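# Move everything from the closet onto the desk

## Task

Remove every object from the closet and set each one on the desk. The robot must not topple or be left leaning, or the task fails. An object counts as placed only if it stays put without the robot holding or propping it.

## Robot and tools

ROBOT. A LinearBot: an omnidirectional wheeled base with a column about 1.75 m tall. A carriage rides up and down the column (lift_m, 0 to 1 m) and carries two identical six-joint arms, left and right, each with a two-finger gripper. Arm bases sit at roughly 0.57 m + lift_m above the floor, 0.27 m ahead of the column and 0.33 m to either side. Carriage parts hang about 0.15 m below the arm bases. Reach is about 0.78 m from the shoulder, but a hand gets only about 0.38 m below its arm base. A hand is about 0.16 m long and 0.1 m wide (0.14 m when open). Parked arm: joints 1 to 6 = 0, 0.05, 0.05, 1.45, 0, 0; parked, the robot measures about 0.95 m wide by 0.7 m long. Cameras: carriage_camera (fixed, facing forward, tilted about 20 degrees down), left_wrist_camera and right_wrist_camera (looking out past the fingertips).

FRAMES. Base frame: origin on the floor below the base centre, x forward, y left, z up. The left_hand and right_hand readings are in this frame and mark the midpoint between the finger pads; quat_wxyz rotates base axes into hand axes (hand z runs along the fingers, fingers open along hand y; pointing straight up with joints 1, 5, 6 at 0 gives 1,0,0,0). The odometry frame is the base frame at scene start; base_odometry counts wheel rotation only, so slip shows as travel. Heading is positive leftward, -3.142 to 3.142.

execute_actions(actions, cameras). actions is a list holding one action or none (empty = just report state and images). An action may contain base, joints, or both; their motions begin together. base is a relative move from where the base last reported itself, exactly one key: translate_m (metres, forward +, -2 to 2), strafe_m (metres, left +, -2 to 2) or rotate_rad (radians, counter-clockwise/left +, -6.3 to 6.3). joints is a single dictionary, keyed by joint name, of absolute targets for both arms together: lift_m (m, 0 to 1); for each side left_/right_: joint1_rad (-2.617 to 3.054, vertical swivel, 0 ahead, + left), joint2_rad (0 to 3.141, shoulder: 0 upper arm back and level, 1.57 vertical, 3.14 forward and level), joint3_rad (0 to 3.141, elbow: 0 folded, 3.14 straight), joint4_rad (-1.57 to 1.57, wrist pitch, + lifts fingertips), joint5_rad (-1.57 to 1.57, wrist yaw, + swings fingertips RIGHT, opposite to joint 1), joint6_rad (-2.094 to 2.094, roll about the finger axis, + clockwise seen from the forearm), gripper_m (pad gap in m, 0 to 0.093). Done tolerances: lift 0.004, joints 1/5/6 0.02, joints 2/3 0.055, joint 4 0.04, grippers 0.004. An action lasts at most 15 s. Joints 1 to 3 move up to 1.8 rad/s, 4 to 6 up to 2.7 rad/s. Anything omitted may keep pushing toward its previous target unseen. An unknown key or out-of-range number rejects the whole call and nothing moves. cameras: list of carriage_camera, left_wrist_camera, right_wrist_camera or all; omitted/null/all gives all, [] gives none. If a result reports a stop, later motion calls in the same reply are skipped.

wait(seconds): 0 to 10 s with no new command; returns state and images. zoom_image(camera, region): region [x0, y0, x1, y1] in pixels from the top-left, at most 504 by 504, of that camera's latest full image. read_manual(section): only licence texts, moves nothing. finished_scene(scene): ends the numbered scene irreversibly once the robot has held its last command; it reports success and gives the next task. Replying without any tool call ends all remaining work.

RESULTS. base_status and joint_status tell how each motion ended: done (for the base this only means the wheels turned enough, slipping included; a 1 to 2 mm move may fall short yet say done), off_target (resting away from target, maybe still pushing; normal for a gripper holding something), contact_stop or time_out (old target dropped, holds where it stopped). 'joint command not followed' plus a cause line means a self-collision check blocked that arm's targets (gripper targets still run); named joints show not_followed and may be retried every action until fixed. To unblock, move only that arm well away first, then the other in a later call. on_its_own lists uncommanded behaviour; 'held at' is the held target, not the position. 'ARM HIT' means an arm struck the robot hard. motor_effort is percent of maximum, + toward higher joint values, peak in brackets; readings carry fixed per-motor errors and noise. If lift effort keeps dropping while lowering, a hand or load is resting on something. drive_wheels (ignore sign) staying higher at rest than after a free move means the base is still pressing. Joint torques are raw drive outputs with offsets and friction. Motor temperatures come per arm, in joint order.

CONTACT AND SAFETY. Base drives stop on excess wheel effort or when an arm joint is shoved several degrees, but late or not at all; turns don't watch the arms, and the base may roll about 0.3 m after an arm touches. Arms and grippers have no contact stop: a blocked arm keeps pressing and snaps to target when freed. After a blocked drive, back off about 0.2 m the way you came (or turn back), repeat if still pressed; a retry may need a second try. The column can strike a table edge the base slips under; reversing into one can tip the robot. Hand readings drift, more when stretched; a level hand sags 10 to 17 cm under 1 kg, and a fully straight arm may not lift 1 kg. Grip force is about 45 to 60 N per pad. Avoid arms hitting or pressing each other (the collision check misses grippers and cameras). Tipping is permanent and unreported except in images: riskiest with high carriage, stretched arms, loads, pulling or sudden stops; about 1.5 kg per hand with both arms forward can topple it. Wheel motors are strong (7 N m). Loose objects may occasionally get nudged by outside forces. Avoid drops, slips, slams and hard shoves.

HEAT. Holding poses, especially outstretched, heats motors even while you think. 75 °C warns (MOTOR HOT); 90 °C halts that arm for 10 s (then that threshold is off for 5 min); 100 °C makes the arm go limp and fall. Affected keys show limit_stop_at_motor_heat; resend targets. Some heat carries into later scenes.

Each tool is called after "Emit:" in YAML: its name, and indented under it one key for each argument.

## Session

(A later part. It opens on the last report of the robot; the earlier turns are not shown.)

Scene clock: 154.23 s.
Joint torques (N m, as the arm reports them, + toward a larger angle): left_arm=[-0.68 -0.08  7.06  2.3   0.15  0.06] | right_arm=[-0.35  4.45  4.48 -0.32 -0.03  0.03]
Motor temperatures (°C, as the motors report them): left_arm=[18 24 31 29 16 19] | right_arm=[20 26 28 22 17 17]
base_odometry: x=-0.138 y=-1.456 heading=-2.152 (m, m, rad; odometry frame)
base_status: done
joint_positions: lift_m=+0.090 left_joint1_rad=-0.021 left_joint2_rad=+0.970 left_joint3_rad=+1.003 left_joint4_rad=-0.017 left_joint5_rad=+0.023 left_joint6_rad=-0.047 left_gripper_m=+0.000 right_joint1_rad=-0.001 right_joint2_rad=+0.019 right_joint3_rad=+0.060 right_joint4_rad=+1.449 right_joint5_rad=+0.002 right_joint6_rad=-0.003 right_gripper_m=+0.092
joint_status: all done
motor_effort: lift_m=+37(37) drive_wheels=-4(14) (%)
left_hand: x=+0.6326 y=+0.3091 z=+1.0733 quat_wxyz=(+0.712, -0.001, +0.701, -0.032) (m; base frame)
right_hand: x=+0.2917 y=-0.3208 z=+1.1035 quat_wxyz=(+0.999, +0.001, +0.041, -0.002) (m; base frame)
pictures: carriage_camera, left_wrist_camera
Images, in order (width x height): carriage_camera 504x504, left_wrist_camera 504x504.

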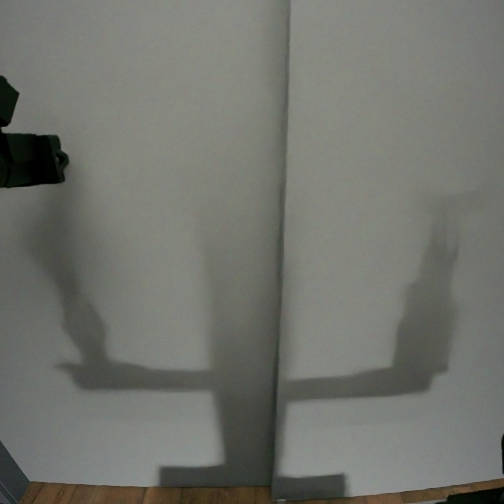

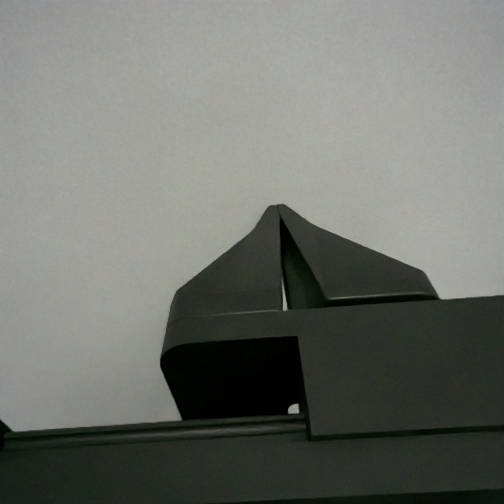

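Emit:
execute_actions:
  actions:
    - {"base":{"translate_m":-0.04}}
  cameras: []

Emit:
execute_actions:
  actions:
    - {"base":{"strafe_m":0.44},"joints":{"left_joint1_rad":0,"left_joint5_rad":0}}
  cameras: ["left_wrist_camera","carriage_camera"]

Scene clock: 155.77 s.
Joint torques (N m, as the arm reports them, + toward a larger angle): left_arm=[-0.65 -1.4   6.9   2.27  0.14  0.06] | right_arm=[-0.35  4.43  4.45 -0.34 -0.02  0.03]
Motor temperatures (°C, as the motors report them): left_arm=[18 24 31 29 16 19] | right_arm=[20 26 28 22 17 17]
base_odometry: x=-0.116 y=-1.423 heading=-2.152 (m, m, rad; odometry frame)
base_status: done
joint_positions: lift_m=+0.090 left_joint1_rad=-0.021 left_joint2_rad=+0.982 left_joint3_rad=+1.003 left_joint4_rad=-0.013 left_joint5_rad=+0.023 left_joint6_rad=-0.047 left_gripper_m=+0.000 right_joint1_rad=-0.001 right_joint2_rad=+0.019 right_joint3_rad=+0.060 right_joint4_rad=+1.449 right_joint5_rad=+0.002 right_joint6_rad=-0.003 right_gripper_m=+0.092
joint_status: not commanded
motor_effort: lift_m=+36(32) drive_wheels=-1(11) (%)
left_hand: x=+0.6361 y=+0.3090 z=+1.0701 quat_wxyz=(+0.709, -0.001, +0.704, -0.032) (m; base frame)
right_hand: x=+0.2917 y=-0.3208 z=+1.1035 quat_wxyz=(+0.999, +0.001, +0.041, -0.002) (m; base frame)
pictures: none
No camera images: the call's "cameras" was empty. Leave "cameras" out to get every camera's image.

Scene clock: 158.80 s.
Joint torques (N m, as the arm reports them, + toward a larger angle): left_arm=[ 0.69 -1.37  7.03  2.26 -0.01  0.06] | right_arm=[-0.38  4.44  4.47 -0.32 -0.02  0.04]
Motor temperatures (°C, as the motors report them): left_arm=[18 24 31 29 16 19] | right_arm=[20 26 27 22 17 17]
base_odometry: x=+0.252 y=-1.664 heading=-2.152 (m, m, rad; odometry frame)
base_status: done
joint_positions: lift_m=+0.090 left_joint1_rad=-0.008 left_joint2_rad=+0.982 left_joint3_rad=+1.003 left_joint4_rad=-0.013 left_joint5_rad=+0.004 left_joint6_rad=-0.047 left_gripper_m=+0.000 right_joint1_rad=-0.001 right_joint2_rad=+0.019 right_joint3_rad=+0.060 right_joint4_rad=+1.449 right_joint5_rad=+0.002 right_joint6_rad=-0.003 right_gripper_m=+0.092
joint_status: all done
motor_effort: lift_m=+37(38) drive_wheels=-1(10) (%)
left_hand: x=+0.6363 y=+0.3168 z=+1.0701 quat_wxyz=(+0.710, -0.012, +0.704, -0.021) (m; base frame)
right_hand: x=+0.2917 y=-0.3208 z=+1.1035 quat_wxyz=(+0.999, +0.001, +0.041, -0.002) (m; base frame)
pictures: carriage_camera, left_wrist_camera
Images, in order (width x height): carriage_camera 504x504, left_wrist_camera 504x504.

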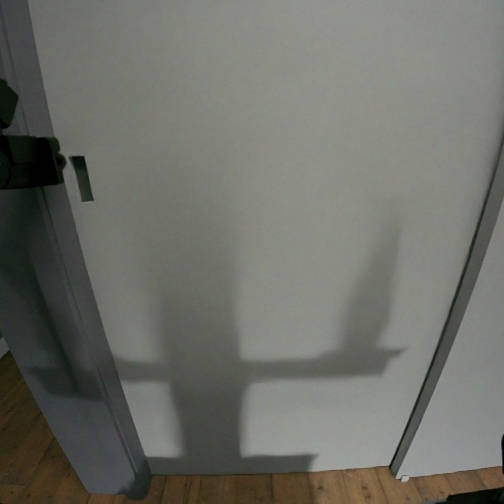

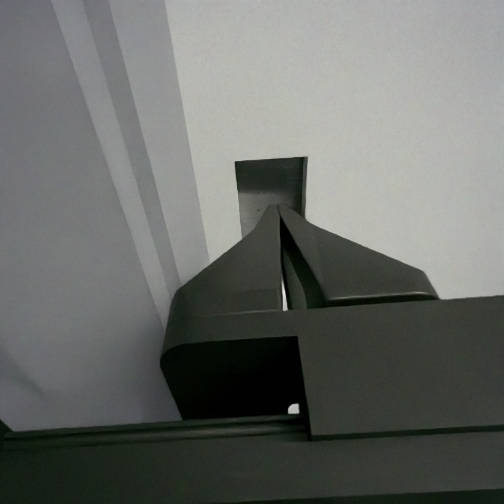

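Emit:
execute_actions:
  actions:
    - {"base":{"translate_m":0.05},"joints":{"lift_m":0.065}}
  cameras: ["left_wrist_camera"]

Scene clock: 160.43 s.
Joint torques (N m, as the arm reports them, + toward a larger angle): left_arm=[0.63 2.18 6.98 2.93 0.2  0.13] | right_arm=[-0.35  4.47  4.52 -0.32 -0.03  0.03]
Motor temperatures (°C, as the motors report them): left_arm=[18 24 31 29 16 19] | right_arm=[20 26 27 22 17 17]
base_odometry: x=+0.224 y=-1.706 heading=-2.151 (m, m, rad; odometry frame)
base_status: done
joint_positions: lift_m=+0.065 left_joint1_rad=-0.008 left_joint2_rad=+0.948 left_joint3_rad=+1.003 left_joint4_rad=-0.073 left_joint5_rad=-0.009 left_joint6_rad=-0.056 left_gripper_m=+0.000 right_joint1_rad=-0.001 right_joint2_rad=+0.019 right_joint3_rad=+0.060 right_joint4_rad=+1.449 right_joint5_rad=+0.002 right_joint6_rad=-0.003 right_gripper_m=+0.092
joint_status: all done
motor_effort: lift_m=+36(38) drive_wheels=+13(10) (%)
left_hand: x=+0.6264 y=+0.3191 z=+1.0422 quat_wxyz=(+0.701, -0.020, +0.713, -0.020) (m; base frame)
right_hand: x=+0.2916 y=-0.3208 z=+1.0786 quat_wxyz=(+0.999, +0.001, +0.040, -0.002) (m; base frame)
pictures: left_wrist_camera
Images, in order (width x height): left_wrist_camera 504x504.

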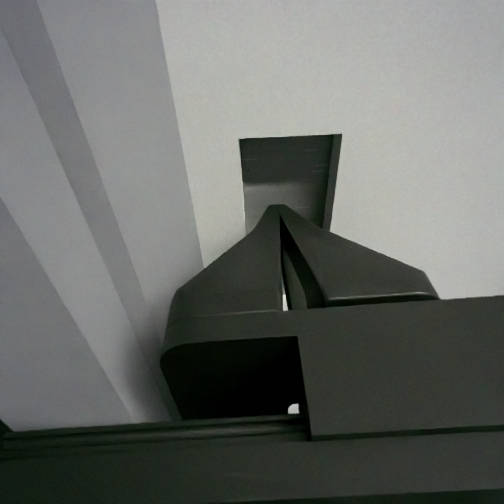

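Pressed in. Slide a short step.

Emit:
execute_actions:
  actions:
    - {"base":{"strafe_m":-0.15},"joints":{"left_joint1_rad":-0.03,"left_joint2_rad":1.0,"left_joint4_rad":0,"left_joint5_rad":0.0,"left_gripper_m":0}}
  cameras: ["left_wrist_camera","carriage_camera"]

Scene clock: 162.67 s.
Joint torques (N m, as the arm reports them, + toward a larger angle): left_arm=[-2.7   0.39  6.99  2.33  1.62  0.01] | right_arm=[-0.34  4.45  4.46 -0.34 -0.04  0.04]
Motor temperatures (°C, as the motors report them): left_arm=[18 24 31 29 16 19] | right_arm=[20 26 27 22 17 17]
base_odometry: x=+0.099 y=-1.624 heading=-2.151 (m, m, rad; odometry frame)
base_status: done
joint_positions: lift_m=+0.065 left_joint1_rad=+0.005 left_joint2_rad=+0.965 left_joint3_rad=+1.003 left_joint4_rad=-0.020 left_joint5_rad=-0.133 left_joint6_rad=-0.042 left_gripper_m=+0.000 right_joint1_rad=-0.001 right_joint2_rad=+0.019 right_joint3_rad=+0.060 right_joint4_rad=+1.449 right_joint5_rad=+0.002 right_joint6_rad=-0.003 right_gripper_m=+0.092
joint_status: left_joint1_rad off_target (ended at +0.005, target -0.030); left_joint5_rad off_target (ended at -0.133, target +0.000); the others done
motor_effort: lift_m=+33(36) drive_wheels=+4(17) (%)
left_hand: x=+0.6298 y=+0.3449 z=+1.0492 quat_wxyz=(+0.712, -0.064, +0.698, +0.033) (m; base frame)
right_hand: x=+0.2916 y=-0.3208 z=+1.0786 quat_wxyz=(+0.999, +0.001, +0.040, -0.002) (m; base frame)
pictures: carriage_camera, left_wrist_camera
Images, in order (width x height): carriage_camera 504x504, left_wrist_camera 504x504.

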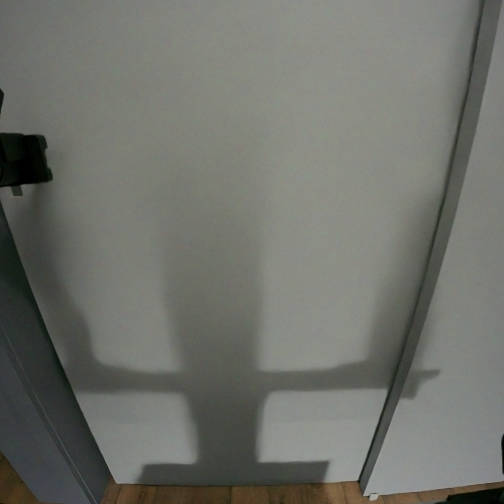

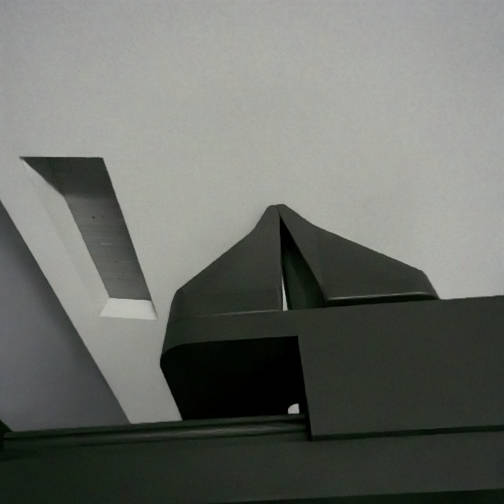

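Emit:
execute_actions:
  actions:
    - {"base":{"translate_m":-0.06},"joints":{"left_joint1_rad":0,"left_joint5_rad":0.5}}
  cameras: []

Emit:
execute_actions:
  actions:
    - {"base":{"strafe_m":0.19}}
  cameras: ["left_wrist_camera","carriage_camera"]

Scene clock: 164.70 s.
Joint torques (N m, as the arm reports them, + toward a larger angle): left_arm=[-0.78 -1.21  6.96  2.21  0.16  0.01] | right_arm=[-0.37  4.44  4.46 -0.32 -0.03  0.03]
Motor temperatures (°C, as the motors report them): left_arm=[18 24 31 29 16 19] | right_arm=[20 26 27 22 17 17]
base_odometry: x=+0.132 y=-1.573 heading=-2.151 (m, m, rad; odometry frame)
base_status: done
joint_positions: lift_m=+0.065 left_joint1_rad=+0.011 left_joint2_rad=+0.984 left_joint3_rad=+1.003 left_joint4_rad=-0.012 left_joint5_rad=+0.493 left_joint6_rad=-0.042 left_gripper_m=+0.000 right_joint1_rad=-0.001 right_joint2_rad=+0.019 right_joint3_rad=+0.060 right_joint4_rad=+1.449 right_joint5_rad=+0.002 right_joint6_rad=-0.003 right_gripper_m=+0.092
joint_status: all done
motor_effort: lift_m=+39(35) drive_wheels=-1(11) (%)
left_hand: x=+0.6172 y=+0.2430 z=+1.0447 quat_wxyz=(+0.685, +0.155, +0.688, -0.182) (m; base frame)
right_hand: x=+0.2916 y=-0.3208 z=+1.0786 quat_wxyz=(+0.999, +0.001, +0.040, -0.002) (m; base frame)
pictures: none
No camera images: the call's "cameras" was empty. Leave "cameras" out to get every camera's image.

Scene clock: 166.73 s.
Joint torques (N m, as the arm reports them, + toward a larger angle): left_arm=[-0.66 -1.47  6.96  2.18  0.13  0.01] | right_arm=[-0.37  4.45  4.43 -0.32 -0.02  0.04]
Motor temperatures (°C, as the motors report them): left_arm=[18 24 31 29 16 19] | right_arm=[20 26 27 21 17 17]
base_odometry: x=+0.291 y=-1.677 heading=-2.151 (m, m, rad; odometry frame)
base_status: done
joint_positions: lift_m=+0.065 left_joint1_rad=+0.010 left_joint2_rad=+0.984 left_joint3_rad=+1.003 left_joint4_rad=-0.012 left_joint5_rad=+0.493 left_joint6_rad=-0.042 left_gripper_m=+0.000 right_joint1_rad=-0.001 right_joint2_rad=+0.019 right_joint3_rad=+0.060 right_joint4_rad=+1.449 right_joint5_rad=+0.002 right_joint6_rad=-0.003 right_gripper_m=+0.092
joint_status: not commanded
motor_effort: lift_m=+33(37) drive_wheels=+0(11) (%)
left_hand: x=+0.6170 y=+0.2423 z=+1.0447 quat_wxyz=(+0.685, +0.156, +0.688, -0.183) (m; base frame)
right_hand: x=+0.2916 y=-0.3208 z=+1.0786 quat_wxyz=(+0.999, +0.001, +0.040, -0.002) (m; base frame)
pictures: carriage_camera, left_wrist_camera
Images, in order (width x height): carriage_camera 504x504, left_wrist_camera 504x504.

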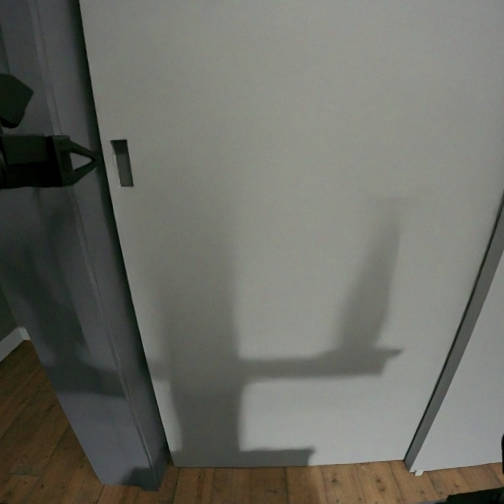

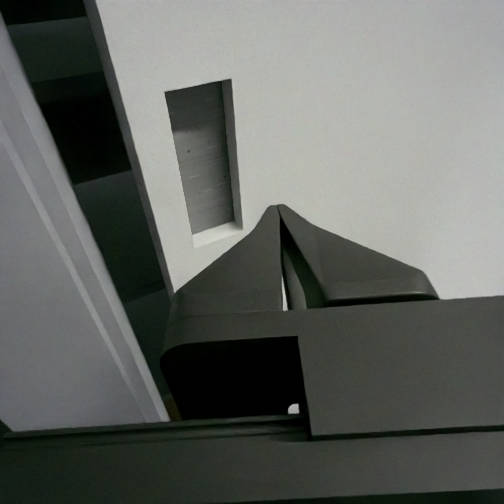

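Emit:
execute_actions:
  actions:
    - {"base":{"translate_m":0.06}}
  cameras: ["left_wrist_camera","carriage_camera"]

Scene clock: 168.43 s.
Joint torques (N m, as the arm reports them, + toward a larger angle): left_arm=[-0.65  3.28  6.88  2.89  0.14  0.21] | right_arm=[-0.35  4.44  4.49 -0.32 -0.02  0.04]
Motor temperatures (°C, as the motors report them): left_arm=[18 24 31 29 16 19] | right_arm=[20 26 27 21 17 17]
base_odometry: x=+0.258 y=-1.728 heading=-2.150 (m, m, rad; odometry frame)
base_status: done
joint_positions: lift_m=+0.065 left_joint1_rad=+0.010 left_joint2_rad=+0.936 left_joint3_rad=+1.003 left_joint4_rad=-0.083 left_joint5_rad=+0.496 left_joint6_rad=-0.064 left_gripper_m=+0.000 right_joint1_rad=-0.001 right_joint2_rad=+0.019 right_joint3_rad=+0.060 right_joint4_rad=+1.449 right_joint5_rad=+0.002 right_joint6_rad=-0.003 right_gripper_m=+0.092
joint_status: not commanded
motor_effort: lift_m=+36(35) drive_wheels=+11(17) (%)
left_hand: x=+0.6031 y=+0.2418 z=+1.0438 quat_wxyz=(+0.675, +0.147, +0.697, -0.193) (m; base frame)
right_hand: x=+0.2916 y=-0.3208 z=+1.0786 quat_wxyz=(+0.999, +0.001, +0.040, -0.002) (m; base frame)
pictures: carriage_camera, left_wrist_camera
Images, in order (width x height): carriage_camera 504x504, left_wrist_camera 504x504.

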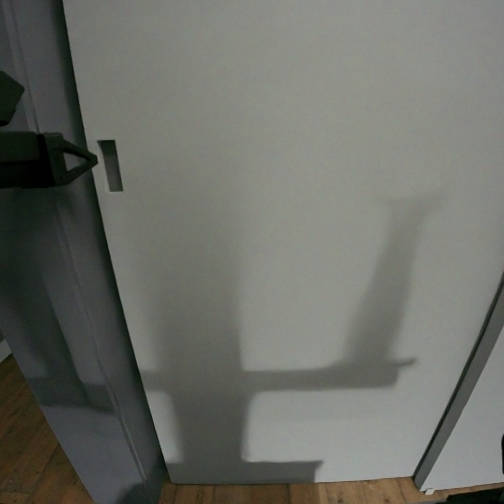

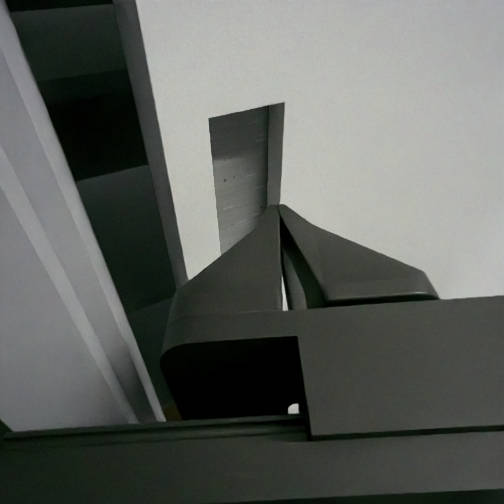

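Emit:
execute_actions:
  actions:
    - {"base":{"translate_m":-0.035},"joints":{"left_joint2_rad":1.0,"left_joint4_rad":0}}
  cameras: []

Emit:
execute_actions:
  actions:
    - {"base":{"strafe_m":-0.03}}
  cameras: []

Emit:
execute_actions:
  actions:
    - {"base":{"translate_m":0.045}}
  cameras: ["left_wrist_camera","carriage_camera"]

Scene clock: 170.07 s.
Joint torques (N m, as the arm reports them, + toward a larger angle): left_arm=[-0.63 -1.42  7.09  2.2   0.12  0.07] | right_arm=[-0.37  4.42  4.44 -0.31 -0.03  0.04]
Motor temperatures (°C, as the motors report them): left_arm=[18 24 31 29 16 19] | right_arm=[20 25 27 21 17 17]
base_odometry: x=+0.277 y=-1.698 heading=-2.151 (m, m, rad; odometry frame)
base_status: done
joint_positions: lift_m=+0.065 left_joint1_rad=+0.010 left_joint2_rad=+0.985 left_joint3_rad=+1.003 left_joint4_rad=-0.017 left_joint5_rad=+0.496 left_joint6_rad=-0.047 left_gripper_m=+0.000 right_joint1_rad=-0.001 right_joint2_rad=+0.019 right_joint3_rad=+0.060 right_joint4_rad=+1.449 right_joint5_rad=+0.002 right_joint6_rad=-0.003 right_gripper_m=+0.092
joint_status: all done
motor_effort: lift_m=+36(38) drive_wheels=+6(11) (%)
left_hand: x=+0.6171 y=+0.2420 z=+1.0433 quat_wxyz=(+0.683, +0.154, +0.690, -0.186) (m; base frame)
right_hand: x=+0.2917 y=-0.3208 z=+1.0786 quat_wxyz=(+0.999, +0.001, +0.041, -0.002) (m; base frame)
pictures: none
No camera images: the call's "cameras" was empty. Leave "cameras" out to get every camera's image.

Scene clock: 171.07 s.
Joint torques (N m, as the arm reports them, + toward a larger angle): left_arm=[-0.63 -1.55  6.94  2.19  0.11  0.06] | right_arm=[-0.33  4.42  4.47 -0.33 -0.03  0.04]
Motor temperatures (°C, as the motors report them): left_arm=[18 24 31 29 16 19] | right_arm=[20 25 27 21 17 17]
base_odometry: x=+0.252 y=-1.682 heading=-2.150 (m, m, rad; odometry frame)
base_status: done
joint_positions: lift_m=+0.065 left_joint1_rad=+0.010 left_joint2_rad=+0.985 left_joint3_rad=+1.003 left_joint4_rad=-0.015 left_joint5_rad=+0.496 left_joint6_rad=-0.047 left_gripper_m=+0.000 right_joint1_rad=-0.001 right_joint2_rad=+0.019 right_joint3_rad=+0.060 right_joint4_rad=+1.449 right_joint5_rad=+0.002 right_joint6_rad=-0.003 right_gripper_m=+0.092
joint_status: not commanded
motor_effort: lift_m=+37(36) drive_wheels=-5(13) (%)
left_hand: x=+0.6171 y=+0.2420 z=+1.0439 quat_wxyz=(+0.683, +0.155, +0.689, -0.186) (m; base frame)
right_hand: x=+0.2917 y=-0.3208 z=+1.0786 quat_wxyz=(+0.999, +0.001, +0.041, -0.002) (m; base frame)
pictures: none
No camera images: the call's "cameras" was empty. Leave "cameras" out to get every camera's image.

Scene clock: 172.23 s.
Joint torques (N m, as the arm reports them, + toward a larger angle): left_arm=[-0.65 -1.52  6.94  2.19  0.12  0.06] | right_arm=[-0.35  4.44  4.49 -0.32 -0.02  0.04]
Motor temperatures (°C, as the motors report them): left_arm=[18 24 31 29 16 19] | right_arm=[20 25 27 21 17 17]
base_odometry: x=+0.227 y=-1.719 heading=-2.151 (m, m, rad; odometry frame)
base_status: done
joint_positions: lift_m=+0.065 left_joint1_rad=+0.010 left_joint2_rad=+0.985 left_joint3_rad=+1.003 left_joint4_rad=-0.012 left_joint5_rad=+0.496 left_joint6_rad=-0.047 left_gripper_m=+0.000 right_joint1_rad=-0.001 right_joint2_rad=+0.019 right_joint3_rad=+0.060 right_joint4_rad=+1.449 right_joint5_rad=+0.002 right_joint6_rad=-0.003 right_gripper_m=+0.092
joint_status: not commanded
motor_effort: lift_m=+36(37) drive_wheels=+0(13) (%)
left_hand: x=+0.6171 y=+0.2420 z=+1.0446 quat_wxyz=(+0.685, +0.155, +0.688, -0.186) (m; base frame)
right_hand: x=+0.2917 y=-0.3208 z=+1.0786 quat_wxyz=(+0.999, +0.001, +0.041, -0.002) (m; base frame)
pictures: carriage_camera, left_wrist_camera
Images, in order (width x height): carriage_camera 504x504, left_wrist_camera 504x504.

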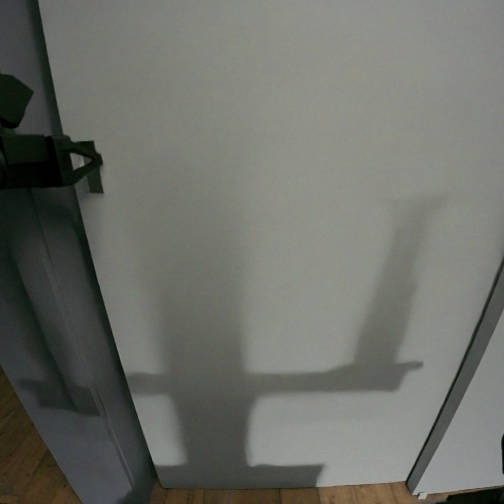

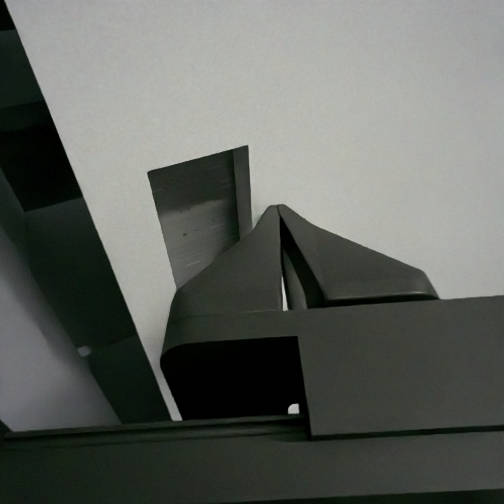

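In the recess (free, no contact). A bit deeper then slide.

Emit:
execute_actions:
  actions:
    - {"base":{"translate_m":0.015}}
  cameras: []

Emit:
execute_actions:
  actions:
    - {"base":{"strafe_m":-0.15},"joints":{"left_joint1_rad":0.0,"left_joint2_rad":1.0,"left_joint4_rad":0,"left_joint5_rad":0.55,"left_gripper_m":0}}
  cameras: ["left_wrist_camera","carriage_camera"]

Scene clock: 175.87 s.
Joint torques (N m, as the arm reports them, + toward a larger angle): left_arm=[-0.72  0.25  6.97  2.34 -0.63  0.05] | right_arm=[-0.37  4.44  4.47 -0.3  -0.02  0.03]
Motor temperatures (°C, as the motors report them): left_arm=[18 24 31 29 16 19] | right_arm=[20 25 27 21 17 17]
base_odometry: x=+0.219 y=-1.732 heading=-2.151 (m, m, rad; odometry frame)
base_status: done
joint_positions: lift_m=+0.065 left_joint1_rad=+0.010 left_joint2_rad=+0.967 left_joint3_rad=+1.003 left_joint4_rad=-0.026 left_joint5_rad=+0.557 left_joint6_rad=-0.045 left_gripper_m=+0.000 right_joint1_rad=-0.001 right_joint2_rad=+0.019 right_joint3_rad=+0.060 right_joint4_rad=+1.449 right_joint5_rad=+0.002 right_joint6_rad=-0.003 right_gripper_m=+0.092
joint_status: not commanded
motor_effort: lift_m=+37(38) drive_wheels=+6(15) (%)
left_hand: x=+0.6070 y=+0.2328 z=+1.0467 quat_wxyz=(+0.679, +0.177, +0.682, -0.206) (m; base frame)
right_hand: x=+0.2916 y=-0.3208 z=+1.0786 quat_wxyz=(+0.999, +0.001, +0.040, -0.002) (m; base frame)
pictures: none
No camera images: the call's "cameras" was empty. Leave "cameras" out to get every camera's image.

Scene clock: 177.70 s.
Joint torques (N m, as the arm reports them, + toward a larger angle): left_arm=[-0.55  0.21  6.87  2.11 -0.44  0.04] | right_arm=[-0.39  4.44  4.45 -0.33 -0.02  0.04]
Motor temperatures (°C, as the motors report them): left_arm=[18 24 31 29 16 19] | right_arm=[20 25 27 21 17 17]
base_odometry: x=+0.093 y=-1.650 heading=-2.151 (m, m, rad; odometry frame)
base_status: done
joint_positions: lift_m=+0.065 left_joint1_rad=+0.010 left_joint2_rad=+0.967 left_joint3_rad=+1.003 left_joint4_rad=-0.016 left_joint5_rad=+0.590 left_joint6_rad=-0.045 left_gripper_m=+0.000 right_joint1_rad=-0.001 right_joint2_rad=+0.019 right_joint3_rad=+0.060 right_joint4_rad=+1.449 right_joint5_rad=+0.002 right_joint6_rad=-0.003 right_gripper_m=+0.092
joint_status: left_joint5_rad off_target (ended at +0.589, target +0.550); the others done
motor_effort: lift_m=+33(38) drive_wheels=+2(15) (%)
left_hand: x=+0.6039 y=+0.2281 z=+1.0489 quat_wxyz=(+0.679, +0.189, +0.675, -0.216) (m; base frame)
right_hand: x=+0.2916 y=-0.3208 z=+1.0786 quat_wxyz=(+0.999, +0.001, +0.040, -0.002) (m; base frame)
pictures: carriage_camera, left_wrist_camera
Images, in order (width x height): carriage_camera 504x504, left_wrist_camera 504x504.

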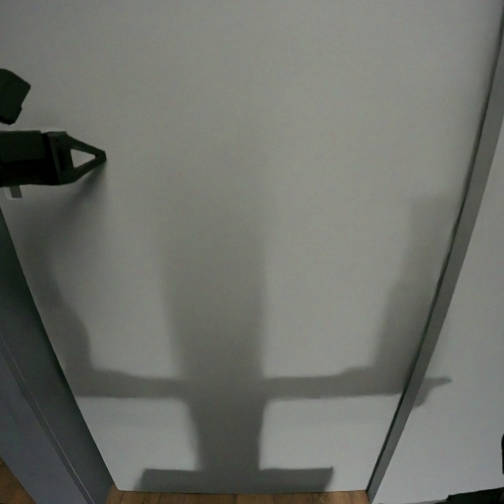

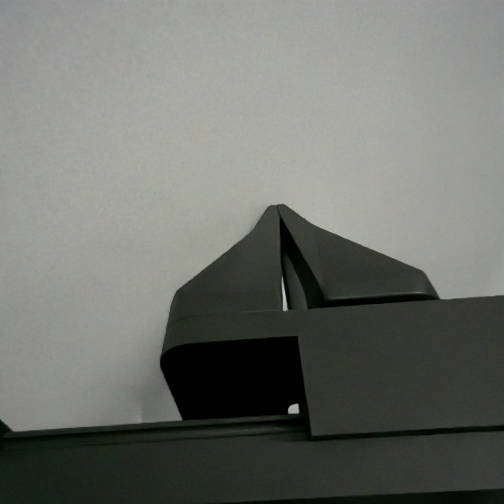

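Emit:
execute_actions:
  actions:
    - {"base":{"translate_m":-0.04},"joints":{"left_joint5_rad":0.5}}
  cameras: []

Emit:
execute_actions:
  actions:
    - {"base":{"strafe_m":0.165}}
  cameras: ["left_wrist_camera","carriage_camera"]

Emit:
zoom_image:
  camera: "carriage_camera"
  region: [40,100,180,220]

Scene clock: 179.40 s.
Joint torques (N m, as the arm reports them, + toward a larger angle): left_arm=[-0.17 -1.33  7.02  2.15 -0.06  0.05] | right_arm=[-0.36  4.44  4.47 -0.34 -0.02  0.04]
Motor temperatures (°C, as the motors report them): left_arm=[18 24 31 29 16 19] | right_arm=[20 25 27 21 17 17]
base_odometry: x=+0.115 y=-1.616 heading=-2.151 (m, m, rad; odometry frame)
base_status: done
joint_positions: lift_m=+0.065 left_joint1_rad=+0.004 left_joint2_rad=+0.982 left_joint3_rad=+1.003 left_joint4_rad=-0.011 left_joint5_rad=+0.509 left_joint6_rad=-0.045 left_gripper_m=+0.000 right_joint1_rad=-0.001 right_joint2_rad=+0.019 right_joint3_rad=+0.060 right_joint4_rad=+1.449 right_joint5_rad=+0.002 right_joint6_rad=-0.003 right_gripper_m=+0.092
joint_status: all done
motor_effort: lift_m=+35(36) drive_wheels=-4(8) (%)
left_hand: x=+0.6149 y=+0.2381 z=+1.0455 quat_wxyz=(+0.684, +0.162, +0.685, -0.191) (m; base frame)
right_hand: x=+0.2916 y=-0.3208 z=+1.0786 quat_wxyz=(+0.999, +0.001, +0.040, -0.002) (m; base frame)
pictures: none
No camera images: the call's "cameras" was empty. Leave "cameras" out to get every camera's image.

Scene clock: 181.40 s.
Joint torques (N m, as the arm reports them, + toward a larger angle): left_arm=[-0.2  -1.31  6.98  2.14 -0.01  0.04] | right_arm=[-0.34  4.45  4.47 -0.33 -0.02  0.03]
Motor temperatures (°C, as the motors report them): left_arm=[18 24 31 29 16 19] | right_arm=[20 25 27 21 17 17]
base_odometry: x=+0.253 y=-1.707 heading=-2.151 (m, m, rad; odometry frame)
base_status: done
joint_positions: lift_m=+0.065 left_joint1_rad=+0.004 left_joint2_rad=+0.982 left_joint3_rad=+1.003 left_joint4_rad=-0.011 left_joint5_rad=+0.506 left_joint6_rad=-0.045 left_gripper_m=+0.000 right_joint1_rad=-0.001 right_joint2_rad=+0.019 right_joint3_rad=+0.060 right_joint4_rad=+1.450 right_joint5_rad=+0.002 right_joint6_rad=-0.003 right_gripper_m=+0.092
joint_status: not commanded
motor_effort: lift_m=+39(38) drive_wheels=-4(9) (%)
left_hand: x=+0.6151 y=+0.2384 z=+1.0455 quat_wxyz=(+0.684, +0.161, +0.685, -0.190) (m; base frame)
right_hand: x=+0.2915 y=-0.3208 z=+1.0786 quat_wxyz=(+0.999, +0.001, +0.040, -0.002) (m; base frame)
pictures: carriage_camera, left_wrist_camera
Images, in order (width x height): carriage_camera 504x504, left_wrist_camera 504x504.

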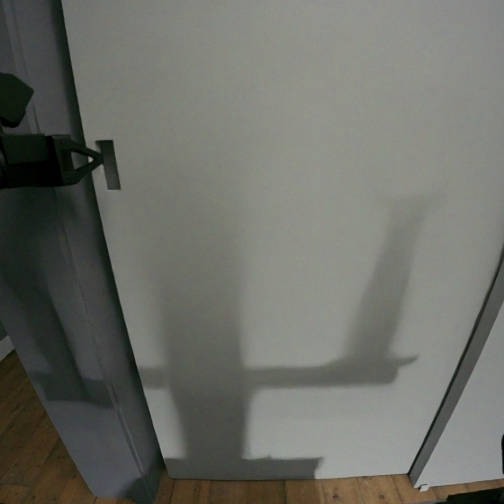

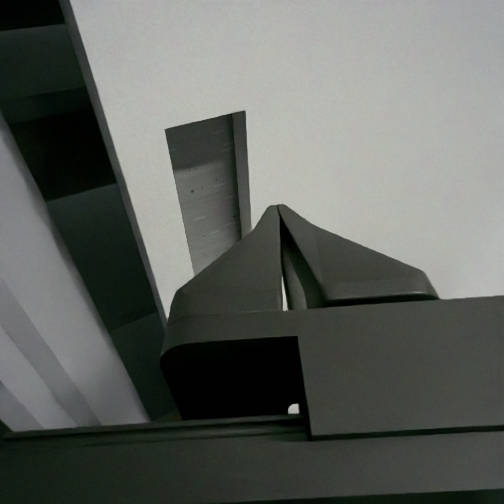

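Region (40, 100, 180, 220) of carriage_camera's 504x504 image, scaled by 3.600, with more detail than that image has; it fills the top 432 rows of this view, and the rest is white.

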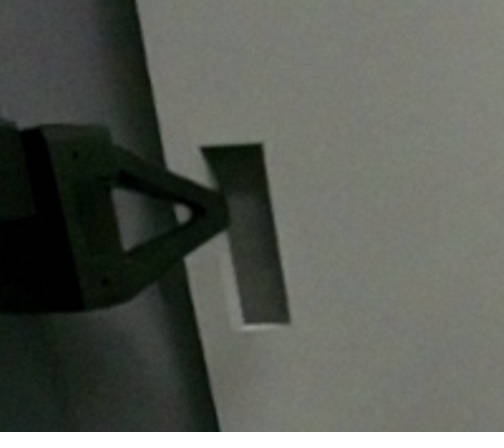

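Emit:
execute_actions:
  actions:
    - {"base":{"translate_m":0.045}}
  cameras: ["left_wrist_camera","carriage_camera"]

Emit:
zoom_image:
  camera: "carriage_camera"
  region: [40,100,180,220]

Scene clock: 183.27 s.
Joint torques (N m, as the arm reports them, + toward a larger angle): left_arm=[-0.19  8.06  6.66  3.07 -0.06  0.07] | right_arm=[-0.34  4.44  4.53 -0.33 -0.03  0.04]
Motor temperatures (°C, as the motors report them): left_arm=[18 24 31 29 16 19] | right_arm=[20 25 27 21 17 17]
base_odometry: x=+0.230 y=-1.742 heading=-2.149 (m, m, rad; odometry frame)
base_status: translate_m contact_stop (by the wheels' count: +0.042 of +0.045)
joint_positions: lift_m=+0.065 left_joint1_rad=+0.003 left_joint2_rad=+0.890 left_joint3_rad=+1.003 left_joint4_rad=-0.103 left_joint5_rad=+0.514 left_joint6_rad=-0.048 left_gripper_m=+0.000 right_joint1_rad=-0.001 right_joint2_rad=+0.019 right_joint3_rad=+0.060 right_joint4_rad=+1.449 right_joint5_rad=+0.001 right_joint6_rad=-0.003 right_gripper_m=+0.092
joint_status: not commanded
motor_effort: lift_m=+36(39) drive_wheels=+14(23) (%)
left_hand: x=+0.5876 y=+0.2369 z=+1.0534 quat_wxyz=(+0.683, +0.164, +0.685, -0.194) (m; base frame)
right_hand: x=+0.2916 y=-0.3207 z=+1.0785 quat_wxyz=(+0.999, +0.001, +0.040, -0.002) (m; base frame)
pictures: carriage_camera, left_wrist_camera
Images, in order (width x height): carriage_camera 504x504, left_wrist_camera 504x504.

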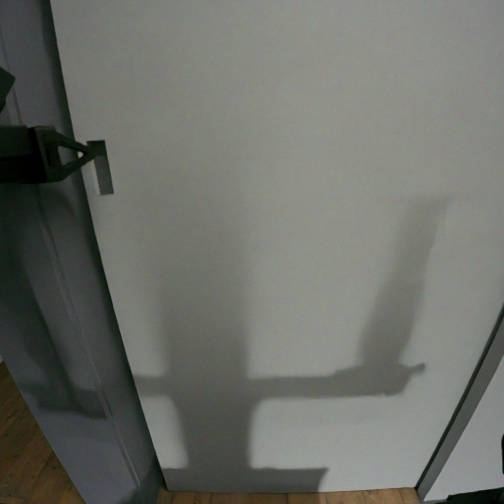

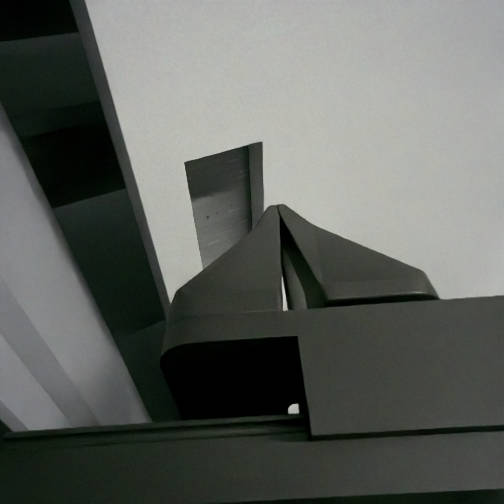

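Region (40, 100, 180, 220) of carriage_camera's 504x504 image, scaled by 3.600, with more detail than that image has; it fills the top 432 rows of this view, and the rest is white.

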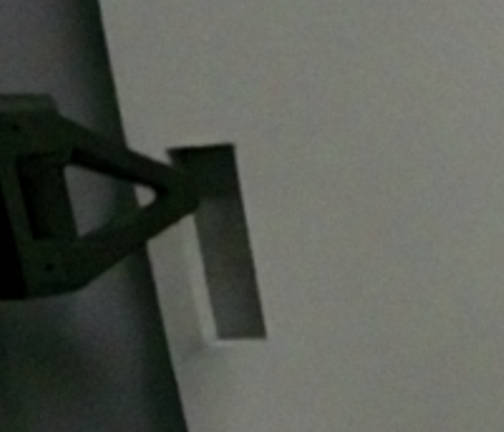

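Emit:
execute_actions:
  actions:
    - {"base":{"translate_m":-0.07},"joints":{"left_joint2_rad":1.0,"left_joint4_rad":0}}
  cameras: []

Emit:
execute_actions:
  actions:
    - {"base":{"strafe_m":-0.02},"joints":{"left_joint5_rad":0.3,"left_gripper_m":0.09}}
  cameras: ["left_wrist_camera","carriage_camera"]

Emit:
zoom_image:
  camera: "carriage_camera"
  region: [20,80,180,220]

Scene clock: 185.83 s.
Joint torques (N m, as the arm reports them, + toward a larger angle): left_arm=[-0.23 -1.87  6.94  2.16  0.    0.04] | right_arm=[-0.34  4.45  4.47 -0.33 -0.02  0.04]
Motor temperatures (°C, as the motors report them): left_arm=[18 24 31 30 16 19] | right_arm=[20 25 27 21 17 17]
base_odometry: x=+0.268 y=-1.684 heading=-2.149 (m, m, rad; odometry frame)
base_status: done
joint_positions: lift_m=+0.065 left_joint1_rad=+0.003 left_joint2_rad=+0.989 left_joint3_rad=+1.003 left_joint4_rad=-0.013 left_joint5_rad=+0.508 left_joint6_rad=-0.045 left_gripper_m=+0.000 right_joint1_rad=-0.001 right_joint2_rad=+0.019 right_joint3_rad=+0.060 right_joint4_rad=+1.449 right_joint5_rad=+0.001 right_joint6_rad=-0.003 right_gripper_m=+0.092
joint_status: all done
motor_effort: lift_m=+36(36) drive_wheels=-3(8) (%)
left_hand: x=+0.6168 y=+0.2380 z=+1.0429 quat_wxyz=(+0.681, +0.161, +0.688, -0.192) (m; base frame)
right_hand: x=+0.2916 y=-0.3207 z=+1.0785 quat_wxyz=(+0.999, +0.001, +0.040, -0.002) (m; base frame)
pictures: none
No camera images: the call's "cameras" was empty. Leave "cameras" out to get every camera's image.

Scene clock: 186.77 s.
Joint torques (N m, as the arm reports them, + toward a larger angle): left_arm=[-0.01 -2.05  6.98  2.22 -0.12  0.  ] | right_arm=[-0.39  4.45  4.45 -0.32 -0.02  0.04]
Motor temperatures (°C, as the motors report them): left_arm=[18 24 31 30 16 19] | right_arm=[20 25 27 21 17 17]
base_odometry: x=+0.252 y=-1.673 heading=-2.149 (m, m, rad; odometry frame)
base_status: done
joint_positions: lift_m=+0.065 left_joint1_rad=+0.000 left_joint2_rad=+0.989 left_joint3_rad=+1.003 left_joint4_rad=-0.012 left_joint5_rad=+0.315 left_joint6_rad=-0.043 left_gripper_m=+0.090 right_joint1_rad=-0.001 right_joint2_rad=+0.019 right_joint3_rad=+0.060 right_joint4_rad=+1.449 right_joint5_rad=+0.001 right_joint6_rad=-0.003 right_gripper_m=+0.092
joint_status: all done
motor_effort: lift_m=+37(35) drive_wheels=+1(12) (%)
left_hand: x=+0.6297 y=+0.2672 z=+1.0431 quat_wxyz=(+0.697, +0.096, +0.700, -0.126) (m; base frame)
right_hand: x=+0.2916 y=-0.3207 z=+1.0785 quat_wxyz=(+0.999, +0.001, +0.040, -0.002) (m; base frame)
pictures: carriage_camera, left_wrist_camera
Images, in order (width x height): carriage_camera 504x504, left_wrist_camera 504x504.

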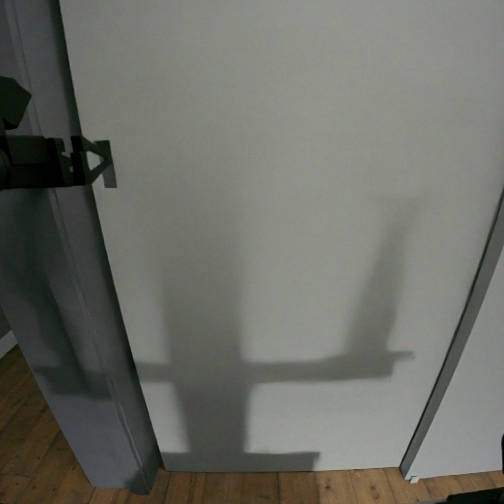

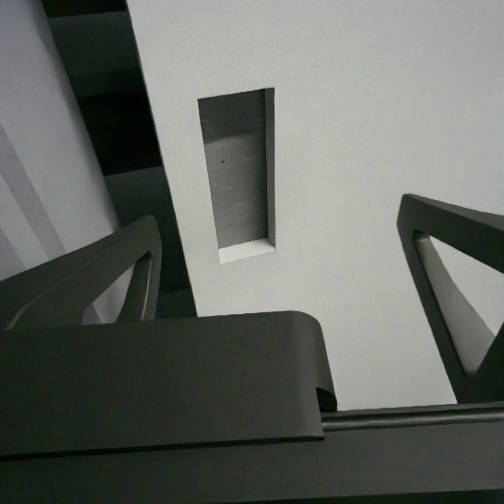

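Region (20, 80, 180, 220) of carriage_camera's 504x504 image, scaled by 3.150, with more detail than that image has; it fills the top 441 rows of this view, and the rest is white.

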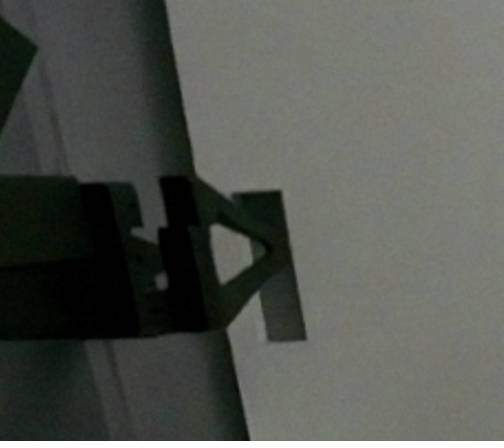

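Emit:
execute_actions:
  actions:
    - {"base":{"translate_m":0.05}}
  cameras: ["left_wrist_camera"]

Scene clock: 188.27 s.
Joint torques (N m, as the arm reports them, + toward a larger angle): left_arm=[ 2.21  1.06  6.92  2.35 -0.98 -0.14] | right_arm=[-0.37  4.42  4.47 -0.33 -0.02  0.04]
Motor temperatures (°C, as the motors report them): left_arm=[18 24 31 30 16 19] | right_arm=[20 25 27 21 17 17]
base_odometry: x=+0.227 y=-1.711 heading=-2.150 (m, m, rad; odometry frame)
base_status: translate_m contact_stop (by the wheels' count: +0.046 of +0.050)
joint_positions: lift_m=+0.065 left_joint1_rad=-0.029 left_joint2_rad=+0.960 left_joint3_rad=+1.003 left_joint4_rad=-0.025 left_joint5_rad=+0.389 left_joint6_rad=-0.024 left_gripper_m=+0.090 right_joint1_rad=-0.001 right_joint2_rad=+0.019 right_joint3_rad=+0.060 right_joint4_rad=+1.449 right_joint5_rad=+0.001 right_joint6_rad=-0.003 right_gripper_m=+0.092
joint_status: not commanded
motor_effort: lift_m=+40(35) drive_wheels=+2(12) (%)
left_hand: x=+0.6151 y=+0.2456 z=+1.0496 quat_wxyz=(+0.696, +0.139, +0.687, -0.154) (m; base frame)
right_hand: x=+0.2917 y=-0.3207 z=+1.0785 quat_wxyz=(+0.999, +0.001, +0.041, -0.002) (m; base frame)
pictures: left_wrist_camera
Images, in order (width x height): left_wrist_camera 504x504.

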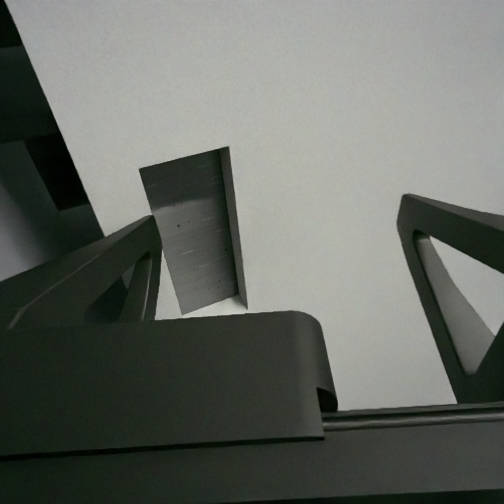

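Emit:
execute_actions:
  actions:
    - {"base":{"translate_m":-0.04},"joints":{"left_joint5_rad":0.35}}
  cameras: []

Emit:
execute_actions:
  actions:
    - {"base":{"strafe_m":-0.035},"joints":{"left_joint1_rad":0,"left_joint2_rad":1.0,"left_joint4_rad":0}}
  cameras: ["left_wrist_camera"]

Emit:
execute_actions:
  actions:
    - {"base":{"translate_m":0.035}}
  cameras: ["left_wrist_camera"]

Scene clock: 190.03 s.
Joint torques (N m, as the arm reports them, + toward a larger angle): left_arm=[ 0.78 -1.28  7.07  2.18 -0.06 -0.04] | right_arm=[-0.36  4.46  4.53 -0.32 -0.03  0.04]
Motor temperatures (°C, as the motors report them): left_arm=[18 24 31 30 16 19] | right_arm=[20 25 27 21 17 17]
base_odometry: x=+0.249 y=-1.677 heading=-2.150 (m, m, rad; odometry frame)
base_status: done
joint_positions: lift_m=+0.065 left_joint1_rad=-0.010 left_joint2_rad=+0.982 left_joint3_rad=+1.003 left_joint4_rad=-0.009 left_joint5_rad=+0.359 left_joint6_rad=-0.032 left_gripper_m=+0.090 right_joint1_rad=-0.001 right_joint2_rad=+0.019 right_joint3_rad=+0.060 right_joint4_rad=+1.449 right_joint5_rad=+0.001 right_joint6_rad=-0.003 right_gripper_m=+0.092
joint_status: all done
motor_effort: lift_m=+35(39) drive_wheels=-1(10) (%)
left_hand: x=+0.6246 y=+0.2565 z=+1.0462 quat_wxyz=(+0.697, +0.119, +0.693, -0.140) (m; base frame)
right_hand: x=+0.2917 y=-0.3207 z=+1.0785 quat_wxyz=(+0.999, +0.001, +0.041, -0.002) (m; base frame)
pictures: none
No camera images: the call's "cameras" was empty. Leave "cameras" out to get every camera's image.

Scene clock: 191.07 s.
Joint torques (N m, as the arm reports them, + toward a larger angle): left_arm=[ 0.91 -1.24  7.04  2.19 -0.03 -0.07] | right_arm=[-0.36  4.45  4.47 -0.32 -0.02  0.04]
Motor temperatures (°C, as the motors report them): left_arm=[18 24 31 30 16 19] | right_arm=[20 25 27 21 17 17]
base_odometry: x=+0.219 y=-1.658 heading=-2.150 (m, m, rad; odometry frame)
base_status: done
joint_positions: lift_m=+0.065 left_joint1_rad=-0.010 left_joint2_rad=+0.982 left_joint3_rad=+1.003 left_joint4_rad=-0.009 left_joint5_rad=+0.357 left_joint6_rad=-0.033 left_gripper_m=+0.090 right_joint1_rad=-0.001 right_joint2_rad=+0.019 right_joint3_rad=+0.060 right_joint4_rad=+1.449 right_joint5_rad=+0.001 right_joint6_rad=-0.003 right_gripper_m=+0.092
joint_status: all done
motor_effort: lift_m=+32(37) drive_wheels=-1(10) (%)
left_hand: x=+0.6247 y=+0.2568 z=+1.0462 quat_wxyz=(+0.697, +0.119, +0.693, -0.140) (m; base frame)
right_hand: x=+0.2917 y=-0.3207 z=+1.0785 quat_wxyz=(+0.999, +0.001, +0.041, -0.002) (m; base frame)
pictures: left_wrist_camera
Images, in order (width x height): left_wrist_camera 504x504.

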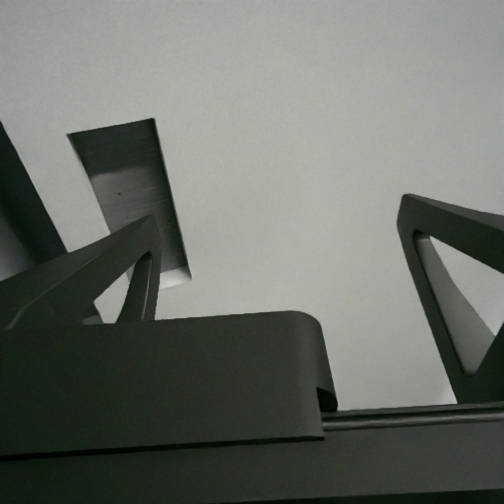

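Scene clock: 192.10 s.
Joint torques (N m, as the arm reports them, + toward a larger angle): left_arm=[ 0.84 -1.31  7.17  2.13 -0.01 -0.07] | right_arm=[-0.38  4.49  4.44 -0.3  -0.02  0.03]
Motor temperatures (°C, as the motors report them): left_arm=[18 24 31 29 16 19] | right_arm=[20 25 27 21 17 17]
base_odometry: x=+0.200 y=-1.687 heading=-2.151 (m, m, rad; odometry frame)
base_status: done
joint_positions: lift_m=+0.065 left_joint1_rad=-0.010 left_joint2_rad=+0.982 left_joint3_rad=+1.003 left_joint4_rad=-0.008 left_joint5_rad=+0.357 left_joint6_rad=-0.033 left_gripper_m=+0.090 right_joint1_rad=-0.001 right_joint2_rad=+0.019 right_joint3_rad=+0.060 right_joint4_rad=+1.449 right_joint5_rad=+0.001 right_joint6_rad=-0.003 right_gripper_m=+0.092
joint_status: not commanded
motor_effort: lift_m=+38(37) drive_wheels=-2(12) (%)
left_hand: x=+0.6247 y=+0.2568 z=+1.0463 quat_wxyz=(+0.698, +0.119, +0.693, -0.140) (m; base frame)
right_hand: x=+0.2917 y=-0.3207 z=+1.0785 quat_wxyz=(+0.999, +0.001, +0.041, -0.002) (m; base frame)
pictures: left_wrist_camera
Images, in order (width x height): left_wrist_camera 504x504.

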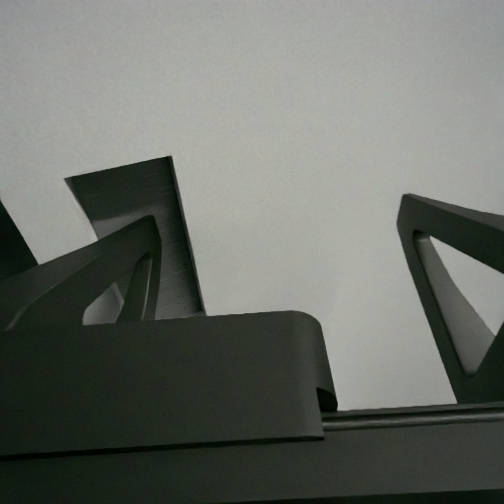

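Entering, no contact. A little more, then slide.

Emit:
execute_actions:
  actions:
    - {"base":{"translate_m":0.02}}
  cameras: ["left_wrist_camera"]

Emit:
execute_actions:
  actions:
    - {"base":{"strafe_m":-0.12},"joints":{"left_joint1_rad":-0.03,"left_joint2_rad":1.0,"left_joint4_rad":0,"left_joint5_rad":0.36,"left_gripper_m":0.09}}
  cameras: ["left_wrist_camera","carriage_camera"]

Scene clock: 193.80 s.
Joint torques (N m, as the arm reports them, + toward a larger angle): left_arm=[ 0.59  2.31  6.94  2.6  -0.08  0.03] | right_arm=[-0.34  4.46  4.48 -0.34 -0.02  0.03]
Motor temperatures (°C, as the motors report them): left_arm=[18 24 31 30 16 19] | right_arm=[20 25 27 21 17 17]
base_odometry: x=+0.189 y=-1.704 heading=-2.151 (m, m, rad; odometry frame)
base_status: done
joint_positions: lift_m=+0.065 left_joint1_rad=-0.010 left_joint2_rad=+0.948 left_joint3_rad=+1.003 left_joint4_rad=-0.051 left_joint5_rad=+0.361 left_joint6_rad=-0.044 left_gripper_m=+0.090 right_joint1_rad=-0.001 right_joint2_rad=+0.019 right_joint3_rad=+0.060 right_joint4_rad=+1.449 right_joint5_rad=+0.001 right_joint6_rad=-0.003 right_gripper_m=+0.092
joint_status: not commanded
motor_effort: lift_m=+33(36) drive_wheels=+4(12) (%)
left_hand: x=+0.6147 y=+0.2565 z=+1.0474 quat_wxyz=(+0.693, +0.115, +0.696, -0.145) (m; base frame)
right_hand: x=+0.2916 y=-0.3207 z=+1.0786 quat_wxyz=(+0.999, +0.001, +0.040, -0.002) (m; base frame)
pictures: left_wrist_camera
Images, in order (width x height): left_wrist_camera 504x504.

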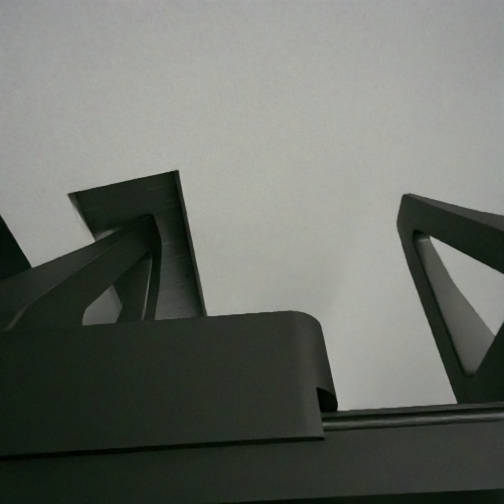

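Scene clock: 195.53 s.
Joint torques (N m, as the arm reports them, + toward a larger angle): left_arm=[-2.02  2.41  6.79  2.59  1.03  0.01] | right_arm=[-0.38  4.44  4.47 -0.33 -0.02  0.03]
Motor temperatures (°C, as the motors report them): left_arm=[18 24 31 30 16 19] | right_arm=[20 24 27 21 17 17]
base_odometry: x=+0.089 y=-1.638 heading=-2.150 (m, m, rad; odometry frame)
base_status: done
joint_positions: lift_m=+0.065 left_joint1_rad=-0.004 left_joint2_rad=+0.945 left_joint3_rad=+1.003 left_joint4_rad=-0.046 left_joint5_rad=+0.278 left_joint6_rad=-0.042 left_gripper_m=+0.090 right_joint1_rad=-0.001 right_joint2_rad=+0.019 right_joint3_rad=+0.060 right_joint4_rad=+1.449 right_joint5_rad=+0.001 right_joint6_rad=-0.003 right_gripper_m=+0.092
joint_status: left_joint1_rad off_target (ended at -0.004, target -0.030); left_joint2_rad off_target (ended at +0.945, target +1.000); left_joint4_rad off_target (ended at -0.046, target +0.000); left_joint5_rad off_target (ended at +0.278, target +0.360); the others done
motor_effort: lift_m=+39(36) drive_wheels=+2(23) (%)
left_hand: x=+0.6187 y=+0.2720 z=+1.0496 quat_wxyz=(+0.702, +0.085, +0.698, -0.113) (m; base frame)
right_hand: x=+0.2916 y=-0.3207 z=+1.0786 quat_wxyz=(+0.999, +0.001, +0.040, -0.002) (m; base frame)
pictures: carriage_camera, left_wrist_camera
Images, in order (width x height): carriage_camera 504x504, left_wrist_camera 504x504.

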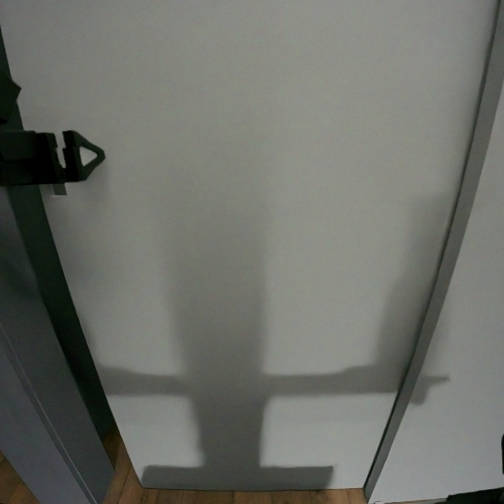

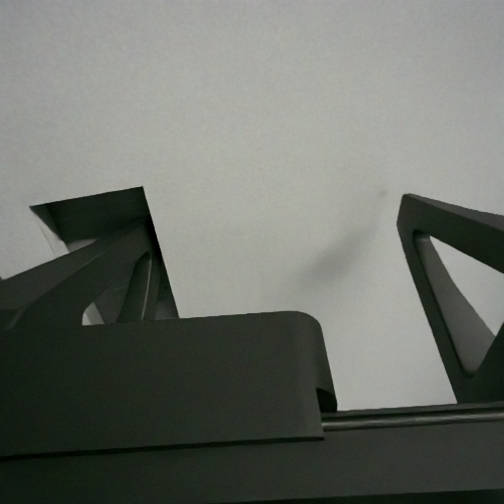

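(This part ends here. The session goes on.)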